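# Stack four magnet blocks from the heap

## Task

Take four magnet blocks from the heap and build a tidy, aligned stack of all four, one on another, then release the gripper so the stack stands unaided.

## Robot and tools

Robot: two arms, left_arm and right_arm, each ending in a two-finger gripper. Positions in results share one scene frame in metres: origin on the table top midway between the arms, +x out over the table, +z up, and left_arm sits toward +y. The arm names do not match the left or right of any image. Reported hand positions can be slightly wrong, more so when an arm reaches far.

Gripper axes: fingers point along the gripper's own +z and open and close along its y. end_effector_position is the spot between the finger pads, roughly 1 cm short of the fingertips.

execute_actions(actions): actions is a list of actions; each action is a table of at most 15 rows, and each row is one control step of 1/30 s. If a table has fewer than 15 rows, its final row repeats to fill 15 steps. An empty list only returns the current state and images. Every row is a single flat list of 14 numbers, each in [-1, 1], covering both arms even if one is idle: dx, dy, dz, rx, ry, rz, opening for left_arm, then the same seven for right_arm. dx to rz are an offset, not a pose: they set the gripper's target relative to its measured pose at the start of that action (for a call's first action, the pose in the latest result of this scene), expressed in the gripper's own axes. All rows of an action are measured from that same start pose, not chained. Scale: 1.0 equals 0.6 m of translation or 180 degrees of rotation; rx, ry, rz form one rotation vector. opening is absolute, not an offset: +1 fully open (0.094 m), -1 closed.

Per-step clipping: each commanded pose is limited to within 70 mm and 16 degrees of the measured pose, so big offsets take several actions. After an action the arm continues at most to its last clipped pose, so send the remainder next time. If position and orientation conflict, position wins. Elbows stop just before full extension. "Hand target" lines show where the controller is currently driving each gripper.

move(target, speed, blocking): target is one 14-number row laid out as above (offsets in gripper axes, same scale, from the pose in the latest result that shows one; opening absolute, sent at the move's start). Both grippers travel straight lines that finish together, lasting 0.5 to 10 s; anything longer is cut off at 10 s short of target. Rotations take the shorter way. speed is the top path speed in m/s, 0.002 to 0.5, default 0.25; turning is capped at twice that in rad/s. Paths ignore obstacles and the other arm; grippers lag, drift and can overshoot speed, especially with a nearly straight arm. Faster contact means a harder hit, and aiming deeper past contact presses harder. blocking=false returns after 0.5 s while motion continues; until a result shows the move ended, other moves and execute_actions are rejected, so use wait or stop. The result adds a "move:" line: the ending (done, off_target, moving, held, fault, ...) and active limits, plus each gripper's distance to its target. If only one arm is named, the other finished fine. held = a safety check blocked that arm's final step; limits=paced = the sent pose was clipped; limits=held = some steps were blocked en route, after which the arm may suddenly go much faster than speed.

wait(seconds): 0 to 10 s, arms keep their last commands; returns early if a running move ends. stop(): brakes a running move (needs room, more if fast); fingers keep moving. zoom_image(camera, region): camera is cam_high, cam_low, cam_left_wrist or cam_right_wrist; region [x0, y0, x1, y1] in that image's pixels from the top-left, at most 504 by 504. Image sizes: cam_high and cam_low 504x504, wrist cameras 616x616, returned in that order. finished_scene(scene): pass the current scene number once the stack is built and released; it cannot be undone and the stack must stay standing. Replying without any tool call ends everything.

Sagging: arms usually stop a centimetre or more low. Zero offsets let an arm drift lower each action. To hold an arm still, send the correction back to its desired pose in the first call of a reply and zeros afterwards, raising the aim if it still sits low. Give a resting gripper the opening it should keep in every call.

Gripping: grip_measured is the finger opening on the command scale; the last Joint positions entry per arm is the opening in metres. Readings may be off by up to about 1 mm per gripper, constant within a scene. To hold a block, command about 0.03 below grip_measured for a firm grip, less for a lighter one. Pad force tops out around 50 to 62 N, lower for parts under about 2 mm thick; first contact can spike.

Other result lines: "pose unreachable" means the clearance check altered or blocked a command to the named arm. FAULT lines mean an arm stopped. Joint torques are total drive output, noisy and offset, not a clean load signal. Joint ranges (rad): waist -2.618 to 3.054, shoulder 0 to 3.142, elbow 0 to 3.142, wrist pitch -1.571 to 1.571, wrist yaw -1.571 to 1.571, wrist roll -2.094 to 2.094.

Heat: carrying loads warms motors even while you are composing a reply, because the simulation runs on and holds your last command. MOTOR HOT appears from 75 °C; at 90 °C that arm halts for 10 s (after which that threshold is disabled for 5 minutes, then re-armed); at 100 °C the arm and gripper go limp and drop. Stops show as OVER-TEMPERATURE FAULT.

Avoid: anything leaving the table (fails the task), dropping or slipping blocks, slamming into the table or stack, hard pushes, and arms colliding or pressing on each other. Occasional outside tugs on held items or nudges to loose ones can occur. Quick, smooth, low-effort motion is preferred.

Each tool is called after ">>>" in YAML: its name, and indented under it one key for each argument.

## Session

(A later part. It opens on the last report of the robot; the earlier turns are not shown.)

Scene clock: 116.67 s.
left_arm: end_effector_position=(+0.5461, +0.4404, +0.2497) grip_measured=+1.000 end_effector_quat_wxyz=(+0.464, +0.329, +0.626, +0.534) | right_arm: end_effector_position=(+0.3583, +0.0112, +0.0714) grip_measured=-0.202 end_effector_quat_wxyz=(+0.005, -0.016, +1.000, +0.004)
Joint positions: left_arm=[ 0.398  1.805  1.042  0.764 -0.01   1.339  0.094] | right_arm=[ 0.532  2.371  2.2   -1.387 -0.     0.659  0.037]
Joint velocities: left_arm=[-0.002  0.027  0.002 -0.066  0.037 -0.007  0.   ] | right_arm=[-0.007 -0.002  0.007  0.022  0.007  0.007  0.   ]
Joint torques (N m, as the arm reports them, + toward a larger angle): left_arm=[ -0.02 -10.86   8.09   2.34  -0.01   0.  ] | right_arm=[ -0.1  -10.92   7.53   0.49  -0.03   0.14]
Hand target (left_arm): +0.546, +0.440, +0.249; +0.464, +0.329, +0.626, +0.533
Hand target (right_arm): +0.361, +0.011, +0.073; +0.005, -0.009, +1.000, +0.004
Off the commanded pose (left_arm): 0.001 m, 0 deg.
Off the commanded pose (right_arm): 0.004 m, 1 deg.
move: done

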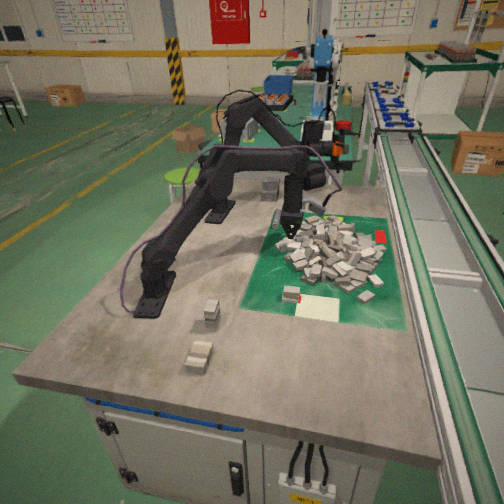

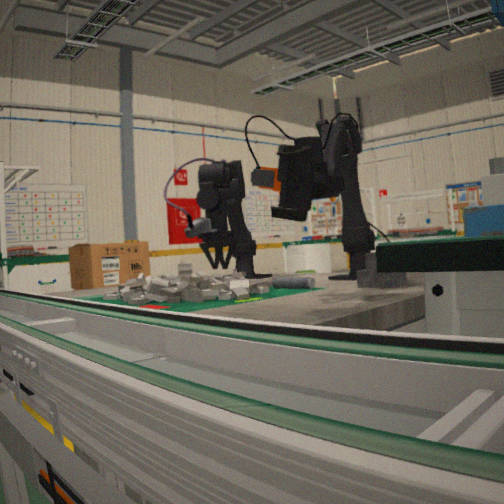

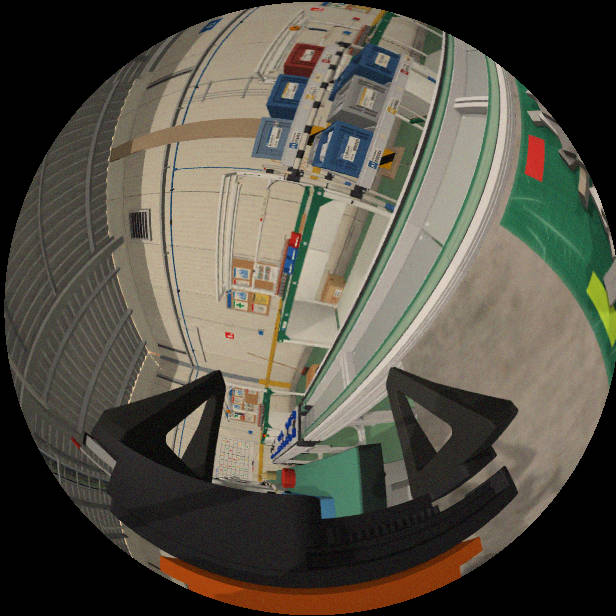

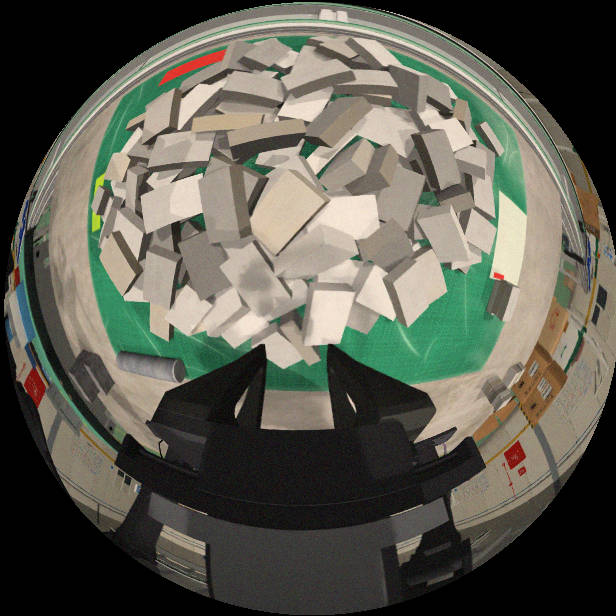

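>>> move:
  target: [0,0,0,0,0,0,1, 0.006,-0.038,0.045,0,0,0.045,-0.2]
  speed: 0.1

>>> zoom_image:
  camera: "cam_right_wrist"
  region: [180, 200, 420, 400]

Scene clock: 123.33 s.
left_arm: end_effector_position=(+0.5461, +0.4404, +0.2502) grip_measured=+1.000 end_effector_quat_wxyz=(+0.465, +0.328, +0.625, +0.534) | right_arm: end_effector_position=(+0.3550, -0.0078, +0.0416) grip_measured=-0.202 end_effector_quat_wxyz=(+0.002, +0.045, +0.999, +0.002)
Joint positions: left_arm=[ 0.398  1.805  1.042  0.766 -0.01   1.339  0.094] | right_arm=[ 0.504  2.308  1.973 -1.231 -0.     0.754  0.037]
Joint velocities: left_arm=[ 0.007 -0.002  0.007  0.007 -0.066  0.007  0.   ] | right_arm=[-0.007 -0.002  0.002 -0.007 -0.007 -0.007  0.   ]
Joint torques (N m, as the arm reports them, + toward a larger angle): left_arm=[ -0.02 -10.86   8.09   2.33   0.     0.  ] | right_arm=[ -0.65 -12.76   4.07   0.68  -0.01   0.11]
Hand target (left_arm): +0.546, +0.440, +0.250; +0.464, +0.329, +0.626, +0.534
Hand target (right_arm): +0.355, -0.012, +0.044; +0.004, +0.055, +0.998, +0.004
Off the commanded pose (left_arm): 0.001 m, 0 deg.
Off the commanded pose (right_arm): 0.005 m, 1 deg.
move: done

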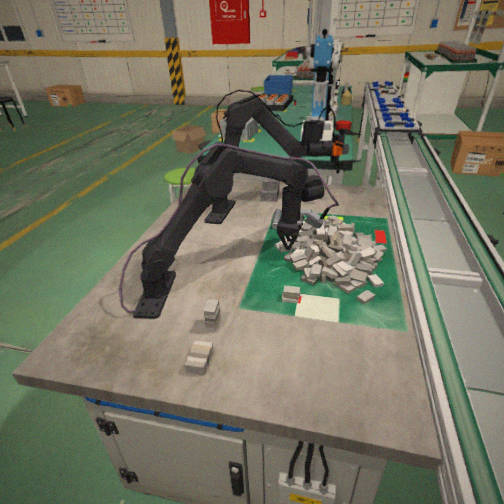

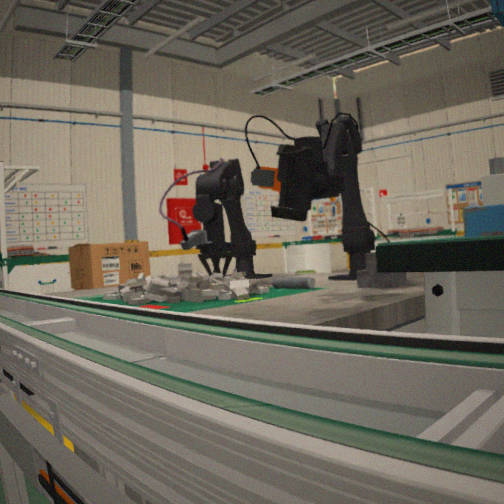

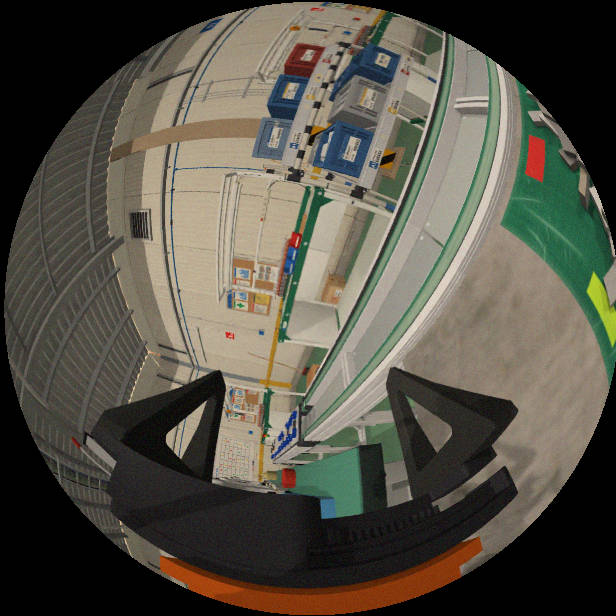

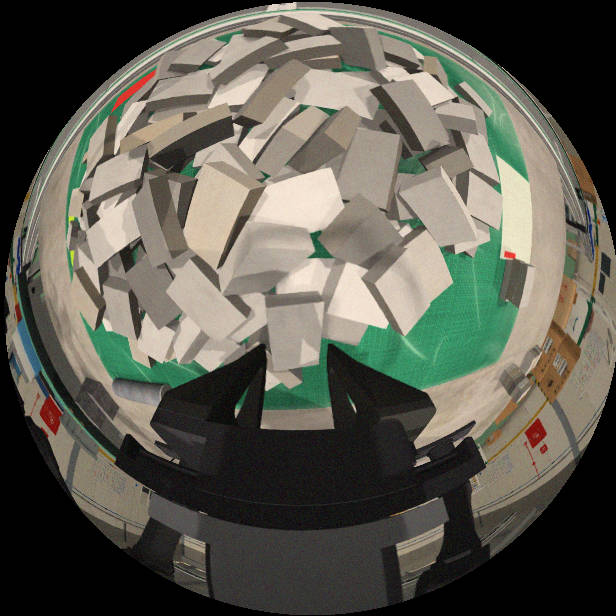

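Region (180, 200, 420, 400) of cam_right_wrist's 616x616 image, scaled by 2.100, with more detail than that image has.

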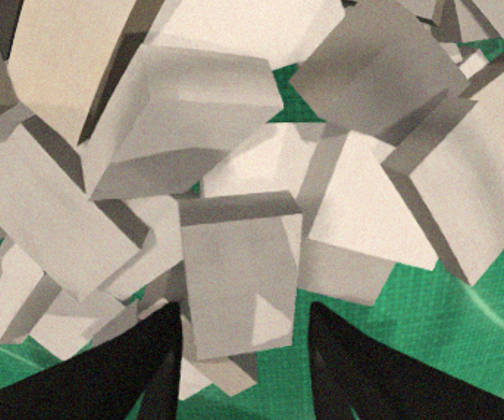

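>>> move:
  target: [0,0,0,0,0,0,1, -0.003,0,0.04,0,0,0,-0.2]
  speed: 0.04

>>> zoom_image:
  camera: "cam_right_wrist"
  region: [200, 240, 400, 440]

Scene clock: 125.27 s.
left_arm: end_effector_position=(+0.5461, +0.4404, +0.2508) grip_measured=+1.000 end_effector_quat_wxyz=(+0.465, +0.328, +0.624, +0.535) | right_arm: end_effector_position=(+0.3596, -0.0037, +0.0391) grip_measured=-0.202 end_effector_quat_wxyz=(+0.012, +0.046, +0.999, +0.012)
Joint positions: left_arm=[ 0.398  1.805  1.042  0.768 -0.01   1.339  0.094] | right_arm=[ 0.504  2.304  1.955 -1.187 -0.003  0.755  0.037]
Joint velocities: left_arm=[-0.002  0.012  0.002 -0.139  0.051 -0.066  0.   ] | right_arm=[ 0.017 -0.002 -0.007  0.066  0.037  0.037 -0.001]
Joint torques (N m, as the arm reports them, + toward a larger angle): left_arm=[ -0.02 -10.86   8.09   2.34  -0.01   0.  ] | right_arm=[-0.18 -9.64  2.6   1.06 -0.04  0.03]
Hand target (left_arm): +0.546, +0.440, +0.250; +0.465, +0.328, +0.625, +0.534
Hand target (right_arm): +0.356, -0.008, +0.018; +0.001, +0.045, +0.999, +0.001
Off the commanded pose (left_arm): 0.001 m, 0 deg.
Off the commanded pose (right_arm): 0.022 m, 2 deg.
move: off_target (right_arm)

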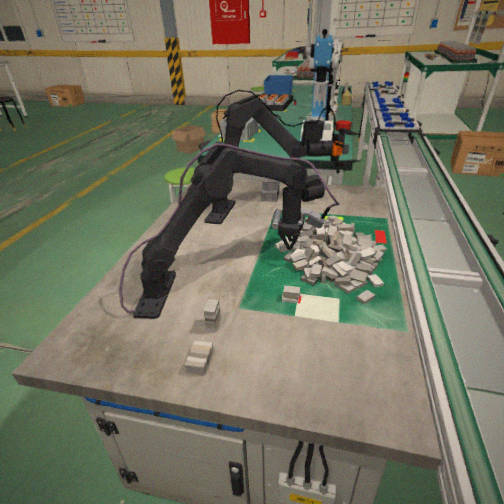

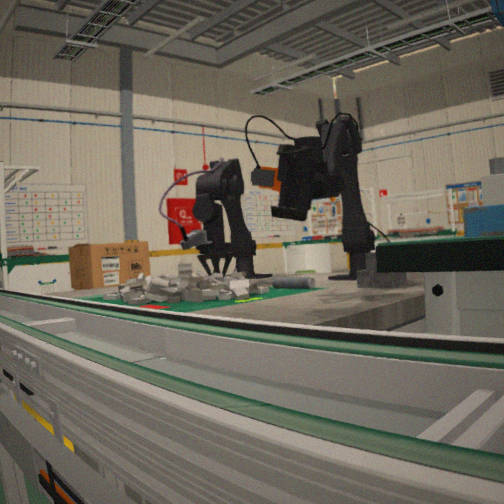

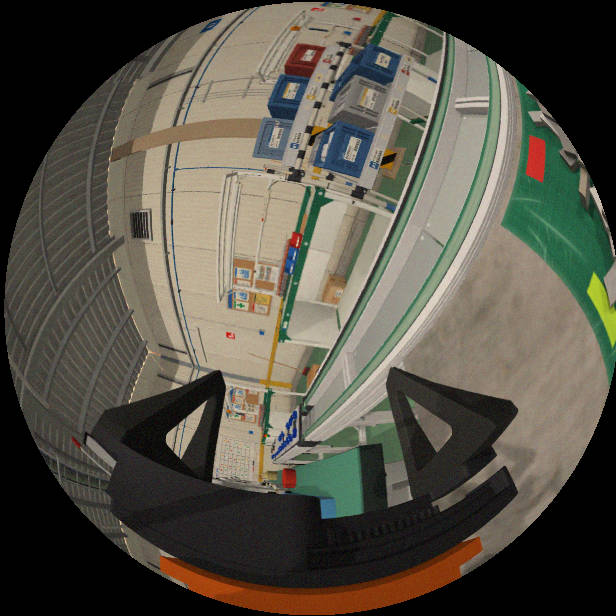

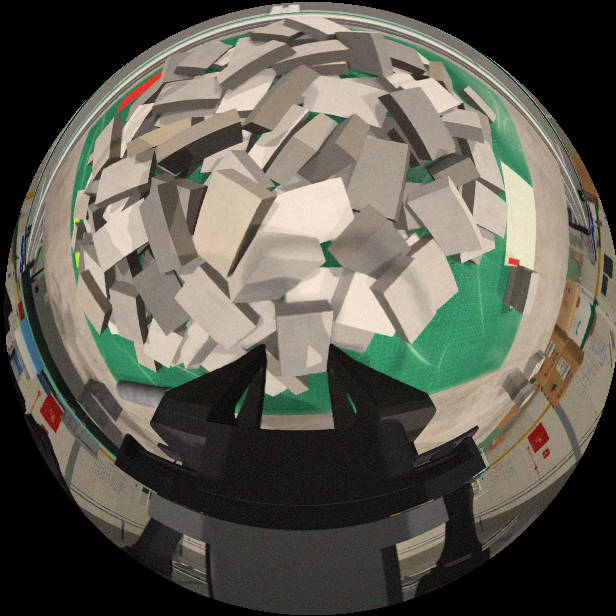

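Region (200, 240, 400, 440) of cam_right_wrist's 616x616 image, scaled by 2.520, with more detail than that image has.

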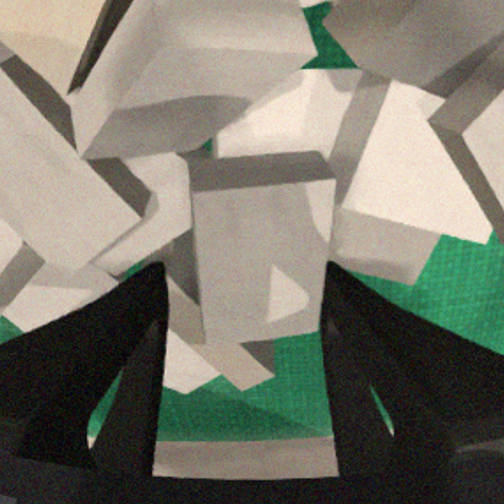

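>>> execute_actions:
  actions:
    - [[0,0,0,0,0,0,1, 0,0,-0.02,0,0,0,-0.25]]
    - [[0,0,0,0,0,0,1, -0.012,-0.016,0,0,0,0,-0.25]]

>>> zoom_image:
  camera: "cam_right_wrist"
  region: [200, 240, 400, 440]

Scene clock: 128.07 s.
left_arm: end_effector_position=(+0.5461, +0.4404, +0.2519) grip_measured=+1.000 end_effector_quat_wxyz=(+0.467, +0.327, +0.623, +0.536) | right_arm: end_effector_position=(+0.3608, -0.0134, +0.0412) grip_measured=-0.248 end_effector_quat_wxyz=(+0.004, +0.047, +0.999, +0.007)
Joint positions: left_arm=[ 0.398  1.805  1.042  0.773 -0.01   1.339  0.094] | right_arm=[ 0.484  2.302  1.961 -1.214 -0.005  0.739  0.035]
Joint velocities: left_arm=[-0.007 -0.007 -0.007 -0.066 -0.007 -0.022  0.   ] | right_arm=[ 0.002  0.007  0.012  0.022  0.051 -0.007  0.   ]
Joint torques (N m, as the arm reports them, + toward a larger angle): left_arm=[ -0.02 -10.86   8.09   2.33  -0.01   0.  ] | right_arm=[ -0.69 -11.57   5.05   0.62  -0.03  -0.07]
Hand target (left_arm): +0.546, +0.440, +0.251; +0.466, +0.328, +0.623, +0.535
Hand target (right_arm): +0.362, -0.017, +0.041; +0.004, +0.046, +0.999, +0.006
Off the commanded pose (left_arm): 0.001 m, 0 deg.
Off the commanded pose (right_arm): 0.004 m, 0 deg.

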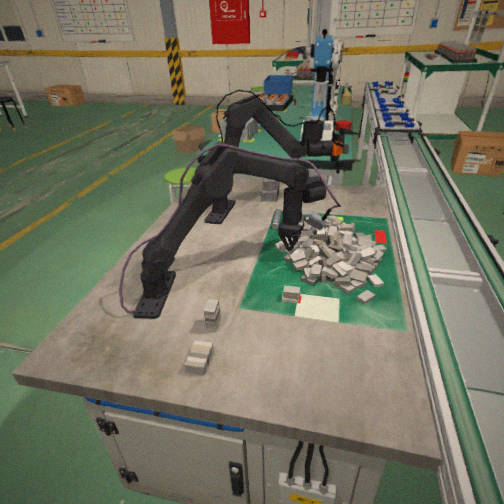

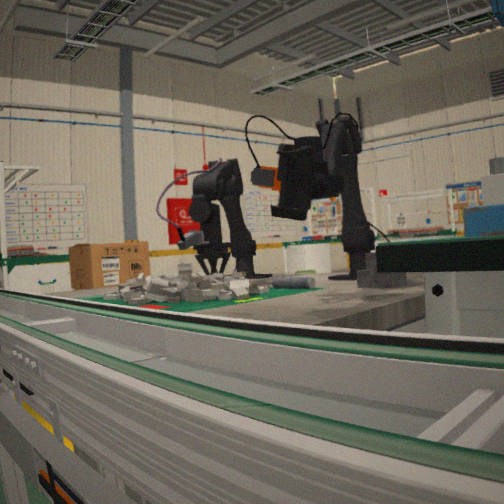

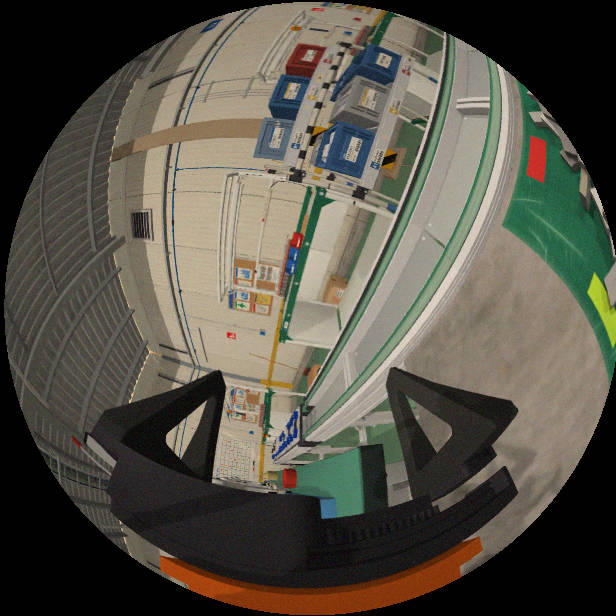

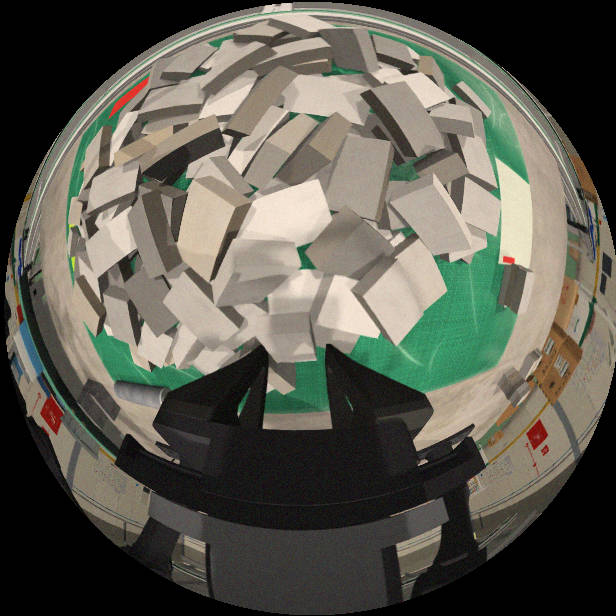

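Region (200, 240, 400, 440) of cam_right_wrist's 616x616 image, scaled by 2.520, with more detail than that image has.

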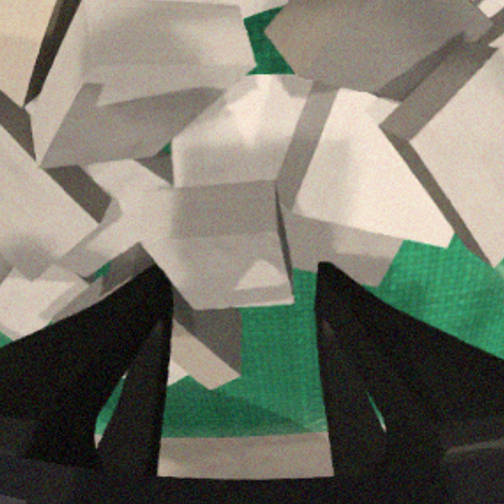

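>>> move:
  target: [0,0,0,0,0,0,1, -0.03,-0.08,-0.05,0,0,-0.03,-0.2]
  speed: 0.15

>>> zoom_image:
  camera: "cam_right_wrist"
  region: [150, 150, 450, 400]

Scene clock: 129.80 s.
left_arm: end_effector_position=(+0.5461, +0.4404, +0.2525) grip_measured=+1.000 end_effector_quat_wxyz=(+0.467, +0.327, +0.622, +0.537) | right_arm: end_effector_position=(+0.3833, -0.0600, +0.0722) grip_measured=-0.202 end_effector_quat_wxyz=(+0.016, +0.008, +1.000, +0.013)
Joint positions: left_arm=[ 0.398  1.805  1.042  0.775 -0.01   1.339  0.094] | right_arm=[ 0.369  2.229  1.961 -1.262 -0.005  0.546  0.037]
Joint velocities: left_arm=[-0.012  0.002 -0.012  0.022  0.037 -0.037  0.   ] | right_arm=[-0.007 -0.017  0.007 -0.022 -0.007 -0.022  0.001]
Joint torques (N m, as the arm reports them, + toward a larger angle): left_arm=[ -0.02 -10.86   8.09   2.34  -0.01   0.  ] | right_arm=[  0.26 -11.73   4.08   0.58  -0.05  -0.08]
Hand target (left_arm): +0.546, +0.440, +0.252; +0.467, +0.327, +0.623, +0.536
Hand target (right_arm): +0.375, -0.063, +0.071; +0.004, +0.000, +1.000, +0.006
Off the commanded pose (left_arm): 0.001 m, 0 deg.
Off the commanded pose (right_arm): 0.010 m, 2 deg.
move: done

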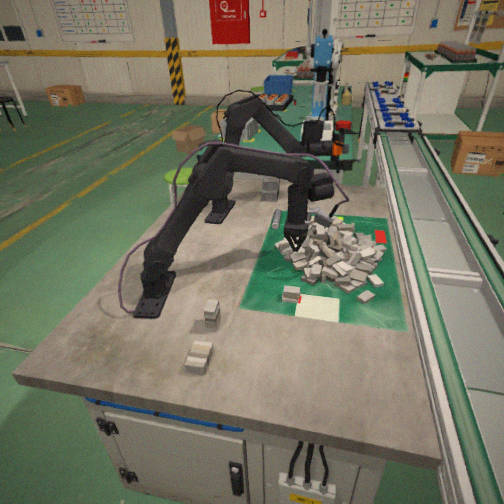

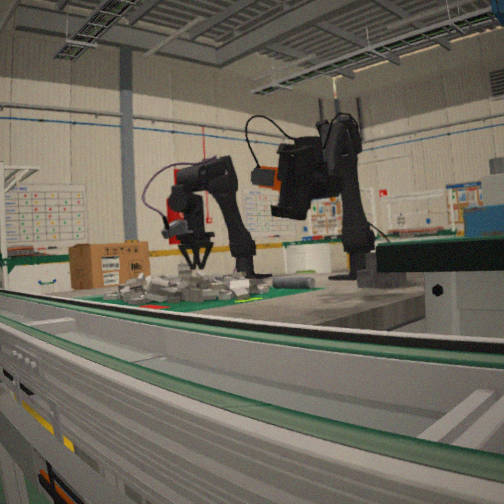

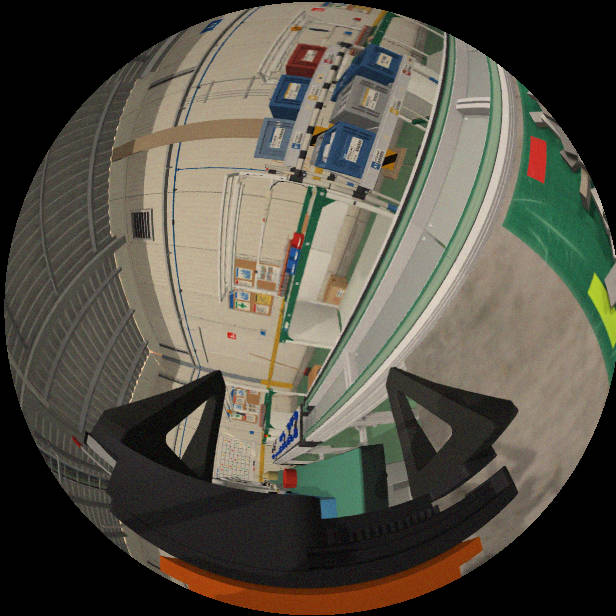

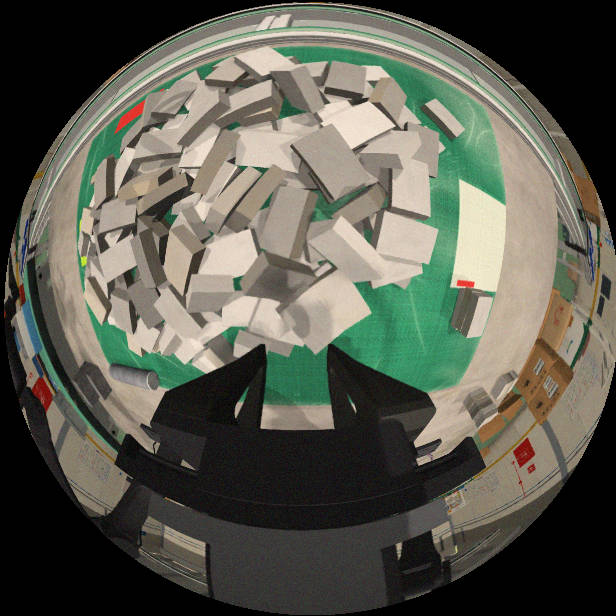

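Region (150, 150, 450, 400) of cam_right_wrist's 616x616 image, scaled by 1.680, with more detail than that image has.

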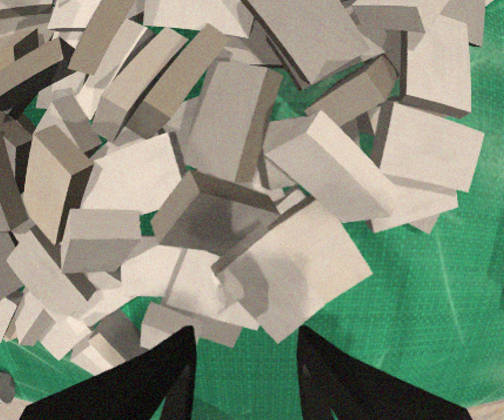

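>>> move:
  target: [0,0,0,0,0,0,1, -0.003,-0.05,0.045,0,0.01,-0.215,0.4]
  speed: 0.12

>>> zoom_image:
  camera: "cam_right_wrist"
  region: [150, 180, 450, 430]

Scene clock: 136.27 s.
left_arm: end_effector_position=(+0.5461, +0.4404, +0.2531) grip_measured=+1.000 end_effector_quat_wxyz=(+0.468, +0.327, +0.621, +0.537) | right_arm: end_effector_position=(+0.3866, -0.0854, +0.0459) grip_measured=+0.398 end_effector_quat_wxyz=(+0.005, -0.322, +0.947, +0.004)
Joint positions: left_arm=[ 0.398  1.805  1.042  0.778 -0.01   1.339  0.094] | right_arm=[ 0.315  2.229  1.857 -1.188 -0.005 -0.181  0.066]
Joint velocities: left_arm=[-0.012 -0.012 -0.002 -0.066 -0.037  0.066  0.   ] | right_arm=[ 0.002 -0.007 -0.012  0.051  0.037  0.022  0.001]
Joint torques (N m, as the arm reports them, + toward a larger angle): left_arm=[ -0.02 -10.86   8.08   2.33  -0.01   0.  ] | right_arm=[ -0.8  -11.56   4.16   0.69  -0.09  -0.12]
Hand target (left_arm): +0.546, +0.440, +0.253; +0.467, +0.327, +0.622, +0.537
Hand target (right_arm): +0.385, -0.089, +0.044; +0.004, -0.324, +0.946, +0.006
Off the commanded pose (left_arm): 0.001 m, 0 deg.
Off the commanded pose (right_arm): 0.004 m, 0 deg.
move: done

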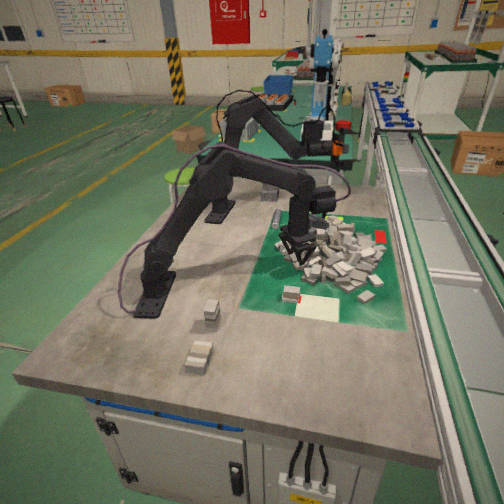

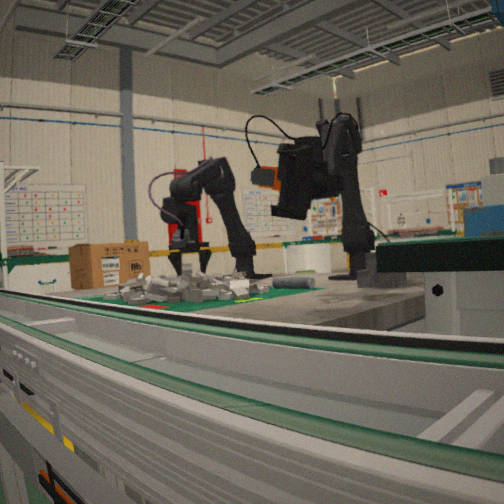

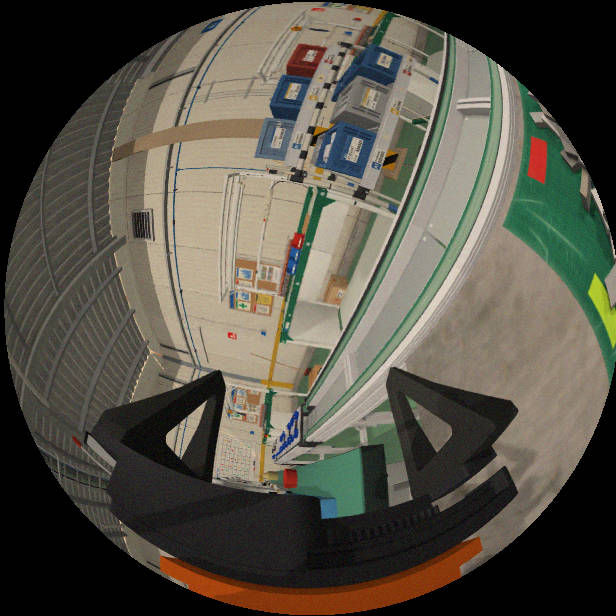

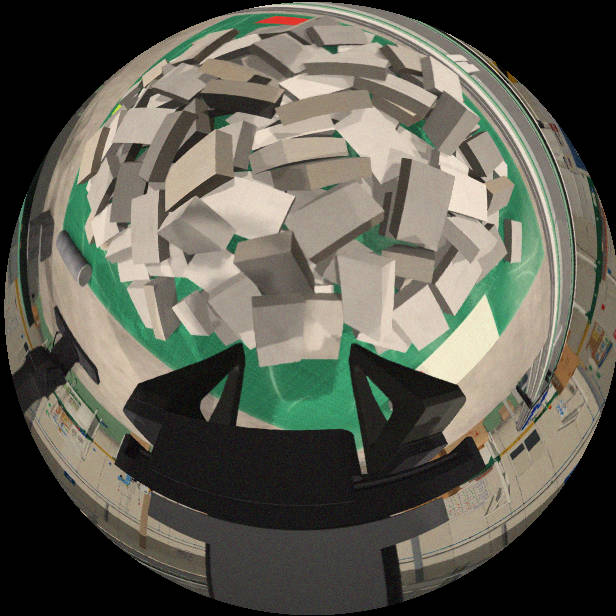

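Region (150, 180, 450, 430) of cam_right_wrist's 616x616 image, scaled by 1.680, with more detail than that image has.

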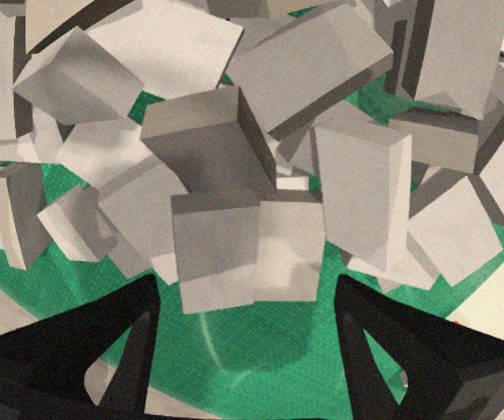

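>>> move:
  target: [0,0,0,0,0,0,1, 0.004,0,0.06,0,0,0,0.33]
  speed: 0.04

>>> zoom_image:
  camera: "cam_right_wrist"
  region: [150, 180, 450, 430]

Scene clock: 138.37 s.
left_arm: end_effector_position=(+0.5461, +0.4404, +0.2537) grip_measured=+1.000 end_effector_quat_wxyz=(+0.468, +0.326, +0.621, +0.538) | right_arm: end_effector_position=(+0.3866, -0.0850, +0.0361) grip_measured=+0.332 end_effector_quat_wxyz=(+0.016, -0.323, +0.946, +0.006)
Joint positions: left_arm=[ 0.398  1.805  1.042  0.78  -0.01   1.339  0.094] | right_arm=[ 0.315  2.213  1.791 -1.116 -0.007 -0.184  0.063]
Joint velocities: left_arm=[-0.012 -0.007  0.017 -0.037 -0.022 -0.022  0.   ] | right_arm=[ 0.002 -0.017 -0.007 -0.007  0.022 -0.022 -0.001]
Joint torques (N m, as the arm reports them, + toward a larger angle): left_arm=[ -0.01 -10.87   8.09   2.33  -0.01   0.  ] | right_arm=[-0.07 -8.48  2.1   1.26 -0.03  0.04]
Hand target (left_arm): +0.546, +0.440, +0.253; +0.468, +0.327, +0.621, +0.537
Hand target (right_arm): +0.383, -0.087, +0.011; +0.004, -0.322, +0.947, +0.003
Off the commanded pose (left_arm): 0.001 m, 0 deg.
Off the commanded pose (right_arm): 0.026 m, 1 deg.
move: off_target (right_arm)

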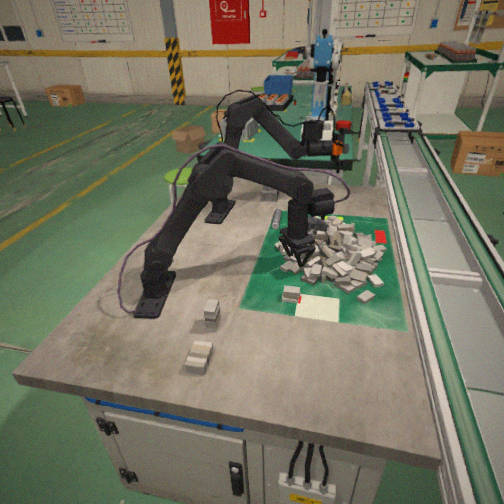

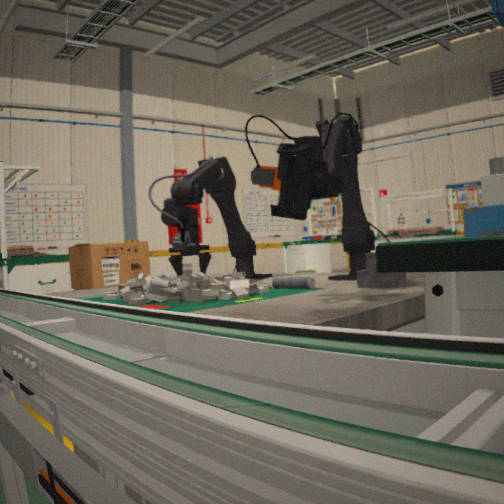

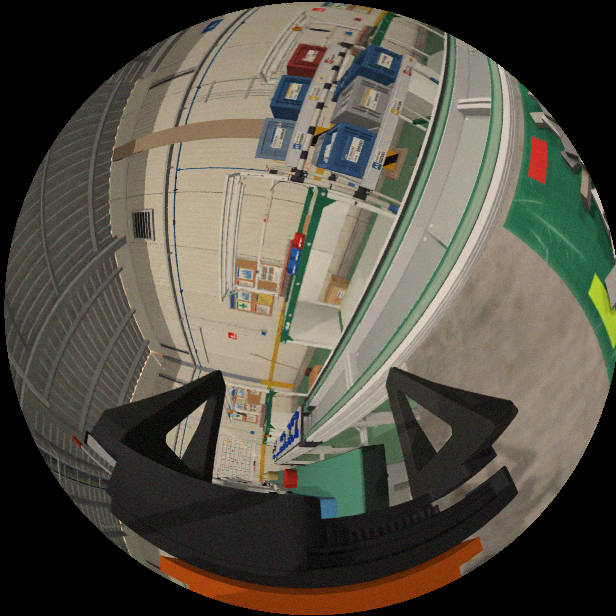

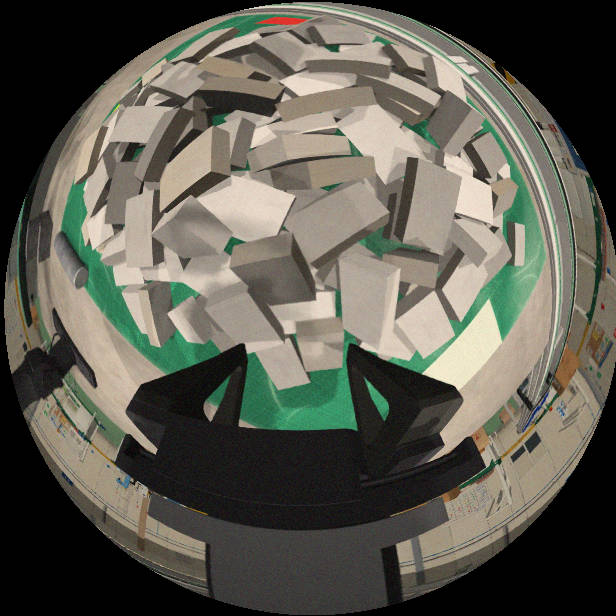

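Region (150, 180, 450, 430) of cam_right_wrist's 616x616 image, scaled by 1.680, with more detail than that image has.

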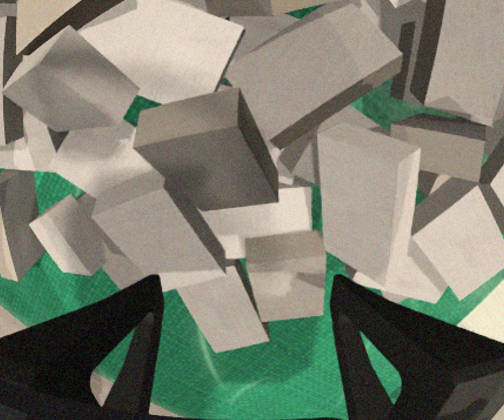

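>>> move:
  target: [0,0,0,0,0,0,1, 0.03,0,-0.04,0,0,0,0.33]
  speed: 0.1

>>> zoom_image:
  camera: "cam_right_wrist"
  region: [150, 180, 450, 430]

>>> zoom_image:
  camera: "cam_high"
  region: [250, 210, 400, 320]

Scene clock: 140.43 s.
left_arm: end_effector_position=(+0.5460, +0.4404, +0.2542) grip_measured=+1.000 end_effector_quat_wxyz=(+0.469, +0.326, +0.620, +0.538) | right_arm: end_effector_position=(+0.3789, -0.0890, +0.0603) grip_measured=+0.332 end_effector_quat_wxyz=(+0.028, -0.323, +0.946, +0.008)
Joint positions: left_arm=[ 0.398  1.805  1.042  0.782 -0.01   1.339  0.094] | right_arm=[ 0.315  2.137  1.765 -1.142 -0.007 -0.184  0.063]
Joint velocities: left_arm=[ 0.002  0.012  0.007 -0.051 -0.066 -0.037  0.   ] | right_arm=[ 0.002  0.007  0.012  0.037  0.007 -0.066 -0.001]
Joint torques (N m, as the arm reports them, + toward a larger angle): left_arm=[ -0.02 -10.85   8.08   2.33  -0.01   0.  ] | right_arm=[ -0.73 -11.23   4.06   0.57  -0.03  -0.05]
Hand target (left_arm): +0.546, +0.440, +0.254; +0.468, +0.326, +0.621, +0.538
Hand target (right_arm): +0.372, -0.096, +0.060; +0.016, -0.323, +0.946, +0.006
Off the commanded pose (left_arm): 0.001 m, 0 deg.
Off the commanded pose (right_arm): 0.010 m, 1 deg.
move: done

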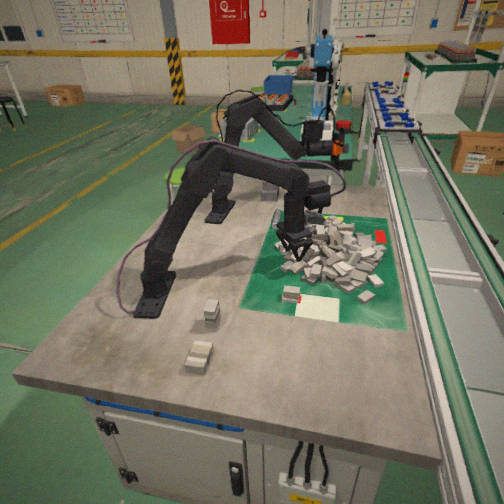

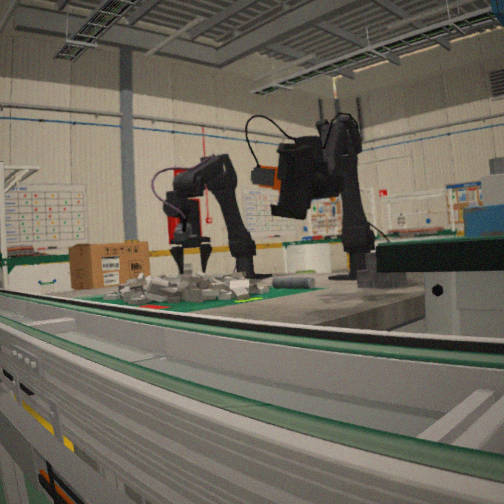

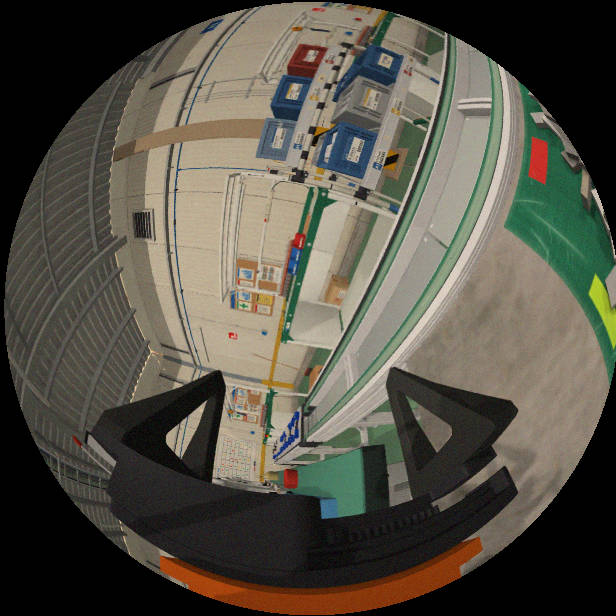

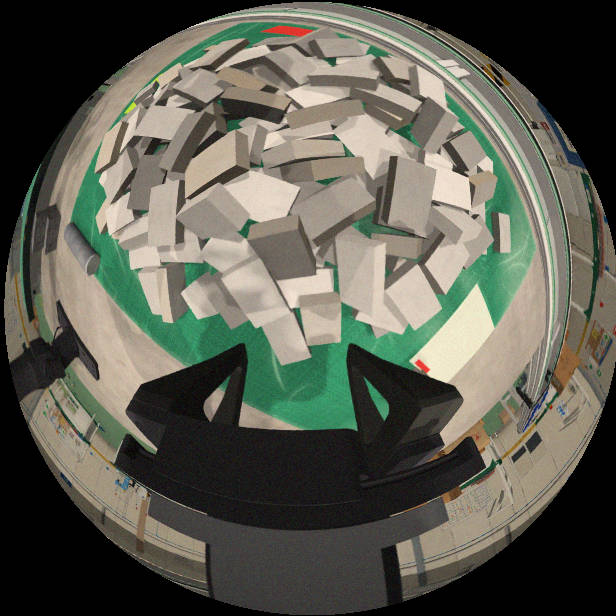

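Region (150, 180, 450, 430) of cam_right_wrist's 616x616 image, scaled by 1.680, with more detail than that image has.

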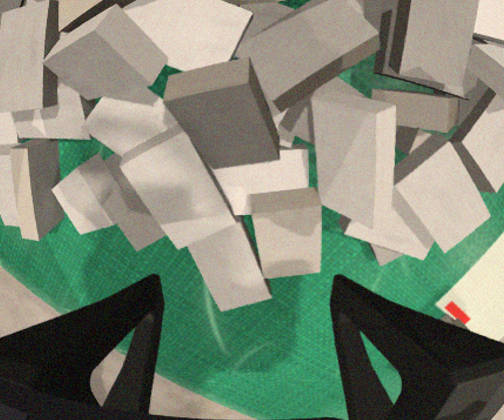

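Region (250, 210, 400, 320) of cam_high's 504x504 image, scaled by 3.360, with more detail than that image has; it fills the top 370 rows of this view, and the rest is white.

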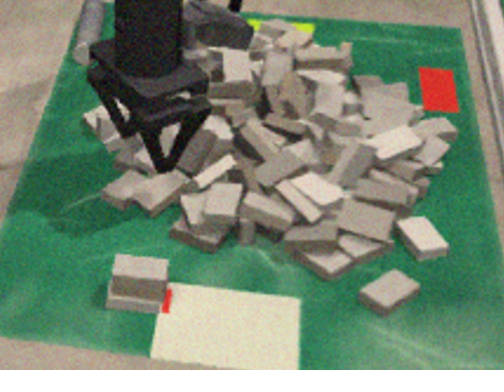

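>>> move:
  target: [0,0,0,0,0,0,1, 0.034,0.005,0.035,0,0.016,-0.13,-0.2]
  speed: 0.1

>>> zoom_image:
  camera: "cam_right_wrist"
  region: [200, 240, 400, 440]

Scene clock: 146.17 s.
left_arm: end_effector_position=(+0.5460, +0.4404, +0.2548) grip_measured=+1.000 end_effector_quat_wxyz=(+0.469, +0.325, +0.619, +0.539) | right_arm: end_effector_position=(+0.3651, -0.0981, +0.0375) grip_measured=-0.198 end_effector_quat_wxyz=(+0.003, -0.500, +0.866, -0.002)
Joint positions: left_arm=[ 0.398  1.805  1.042  0.784 -0.01   1.339  0.094] | right_arm=[ 0.315  2.137  1.675 -1.102  0.003 -0.573  0.038]
Joint velocities: left_arm=[-0.012 -0.007  0.012 -0.007  0.022  0.037  0.   ] | right_arm=[ 0.002  0.012 -0.007  0.095 -0.022  0.007 -0.   ]
Joint torques (N m, as the arm reports them, + toward a larger angle): left_arm=[ -0.02 -10.86   8.1    2.33  -0.01   0.  ] | right_arm=[  0.62 -11.25   4.05   0.71   0.04  -0.09]
Hand target (left_arm): +0.546, +0.440, +0.254; +0.469, +0.326, +0.620, +0.538
Hand target (right_arm): +0.362, -0.098, +0.038; +0.005, -0.509, +0.861, -0.006
Off the commanded pose (left_arm): 0.001 m, 0 deg.
Off the commanded pose (right_arm): 0.003 m, 1 deg.
move: done

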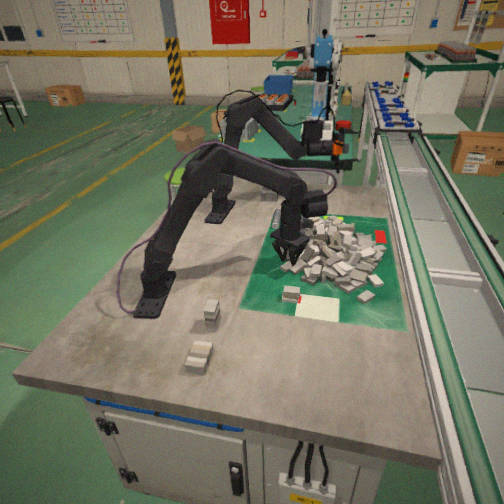

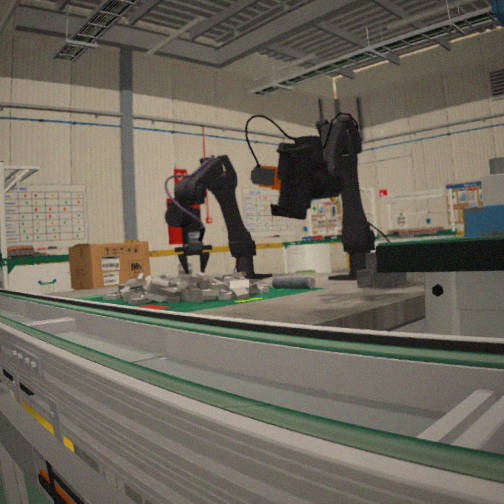

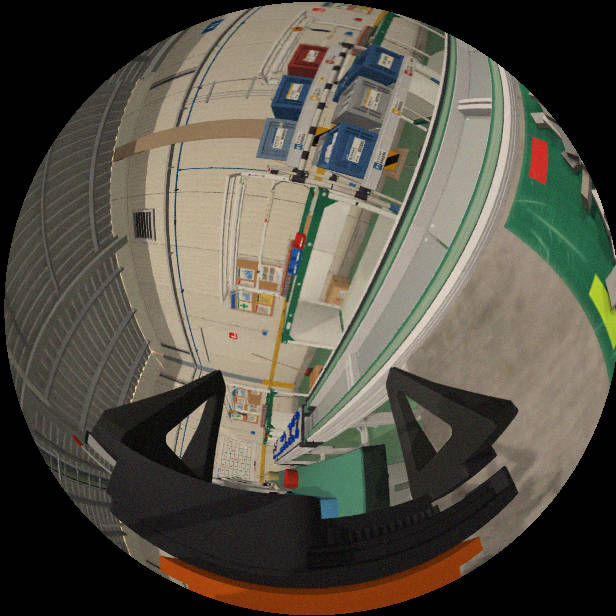

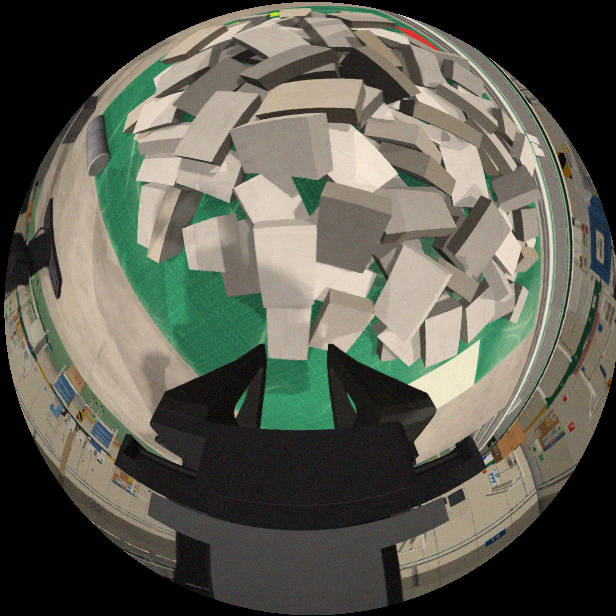

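Region (200, 240, 400, 440) of cam_right_wrist's 616x616 image, scaled by 2.520, with more detail than that image has.

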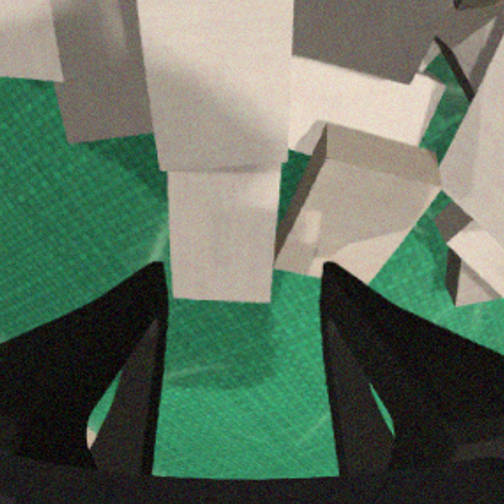

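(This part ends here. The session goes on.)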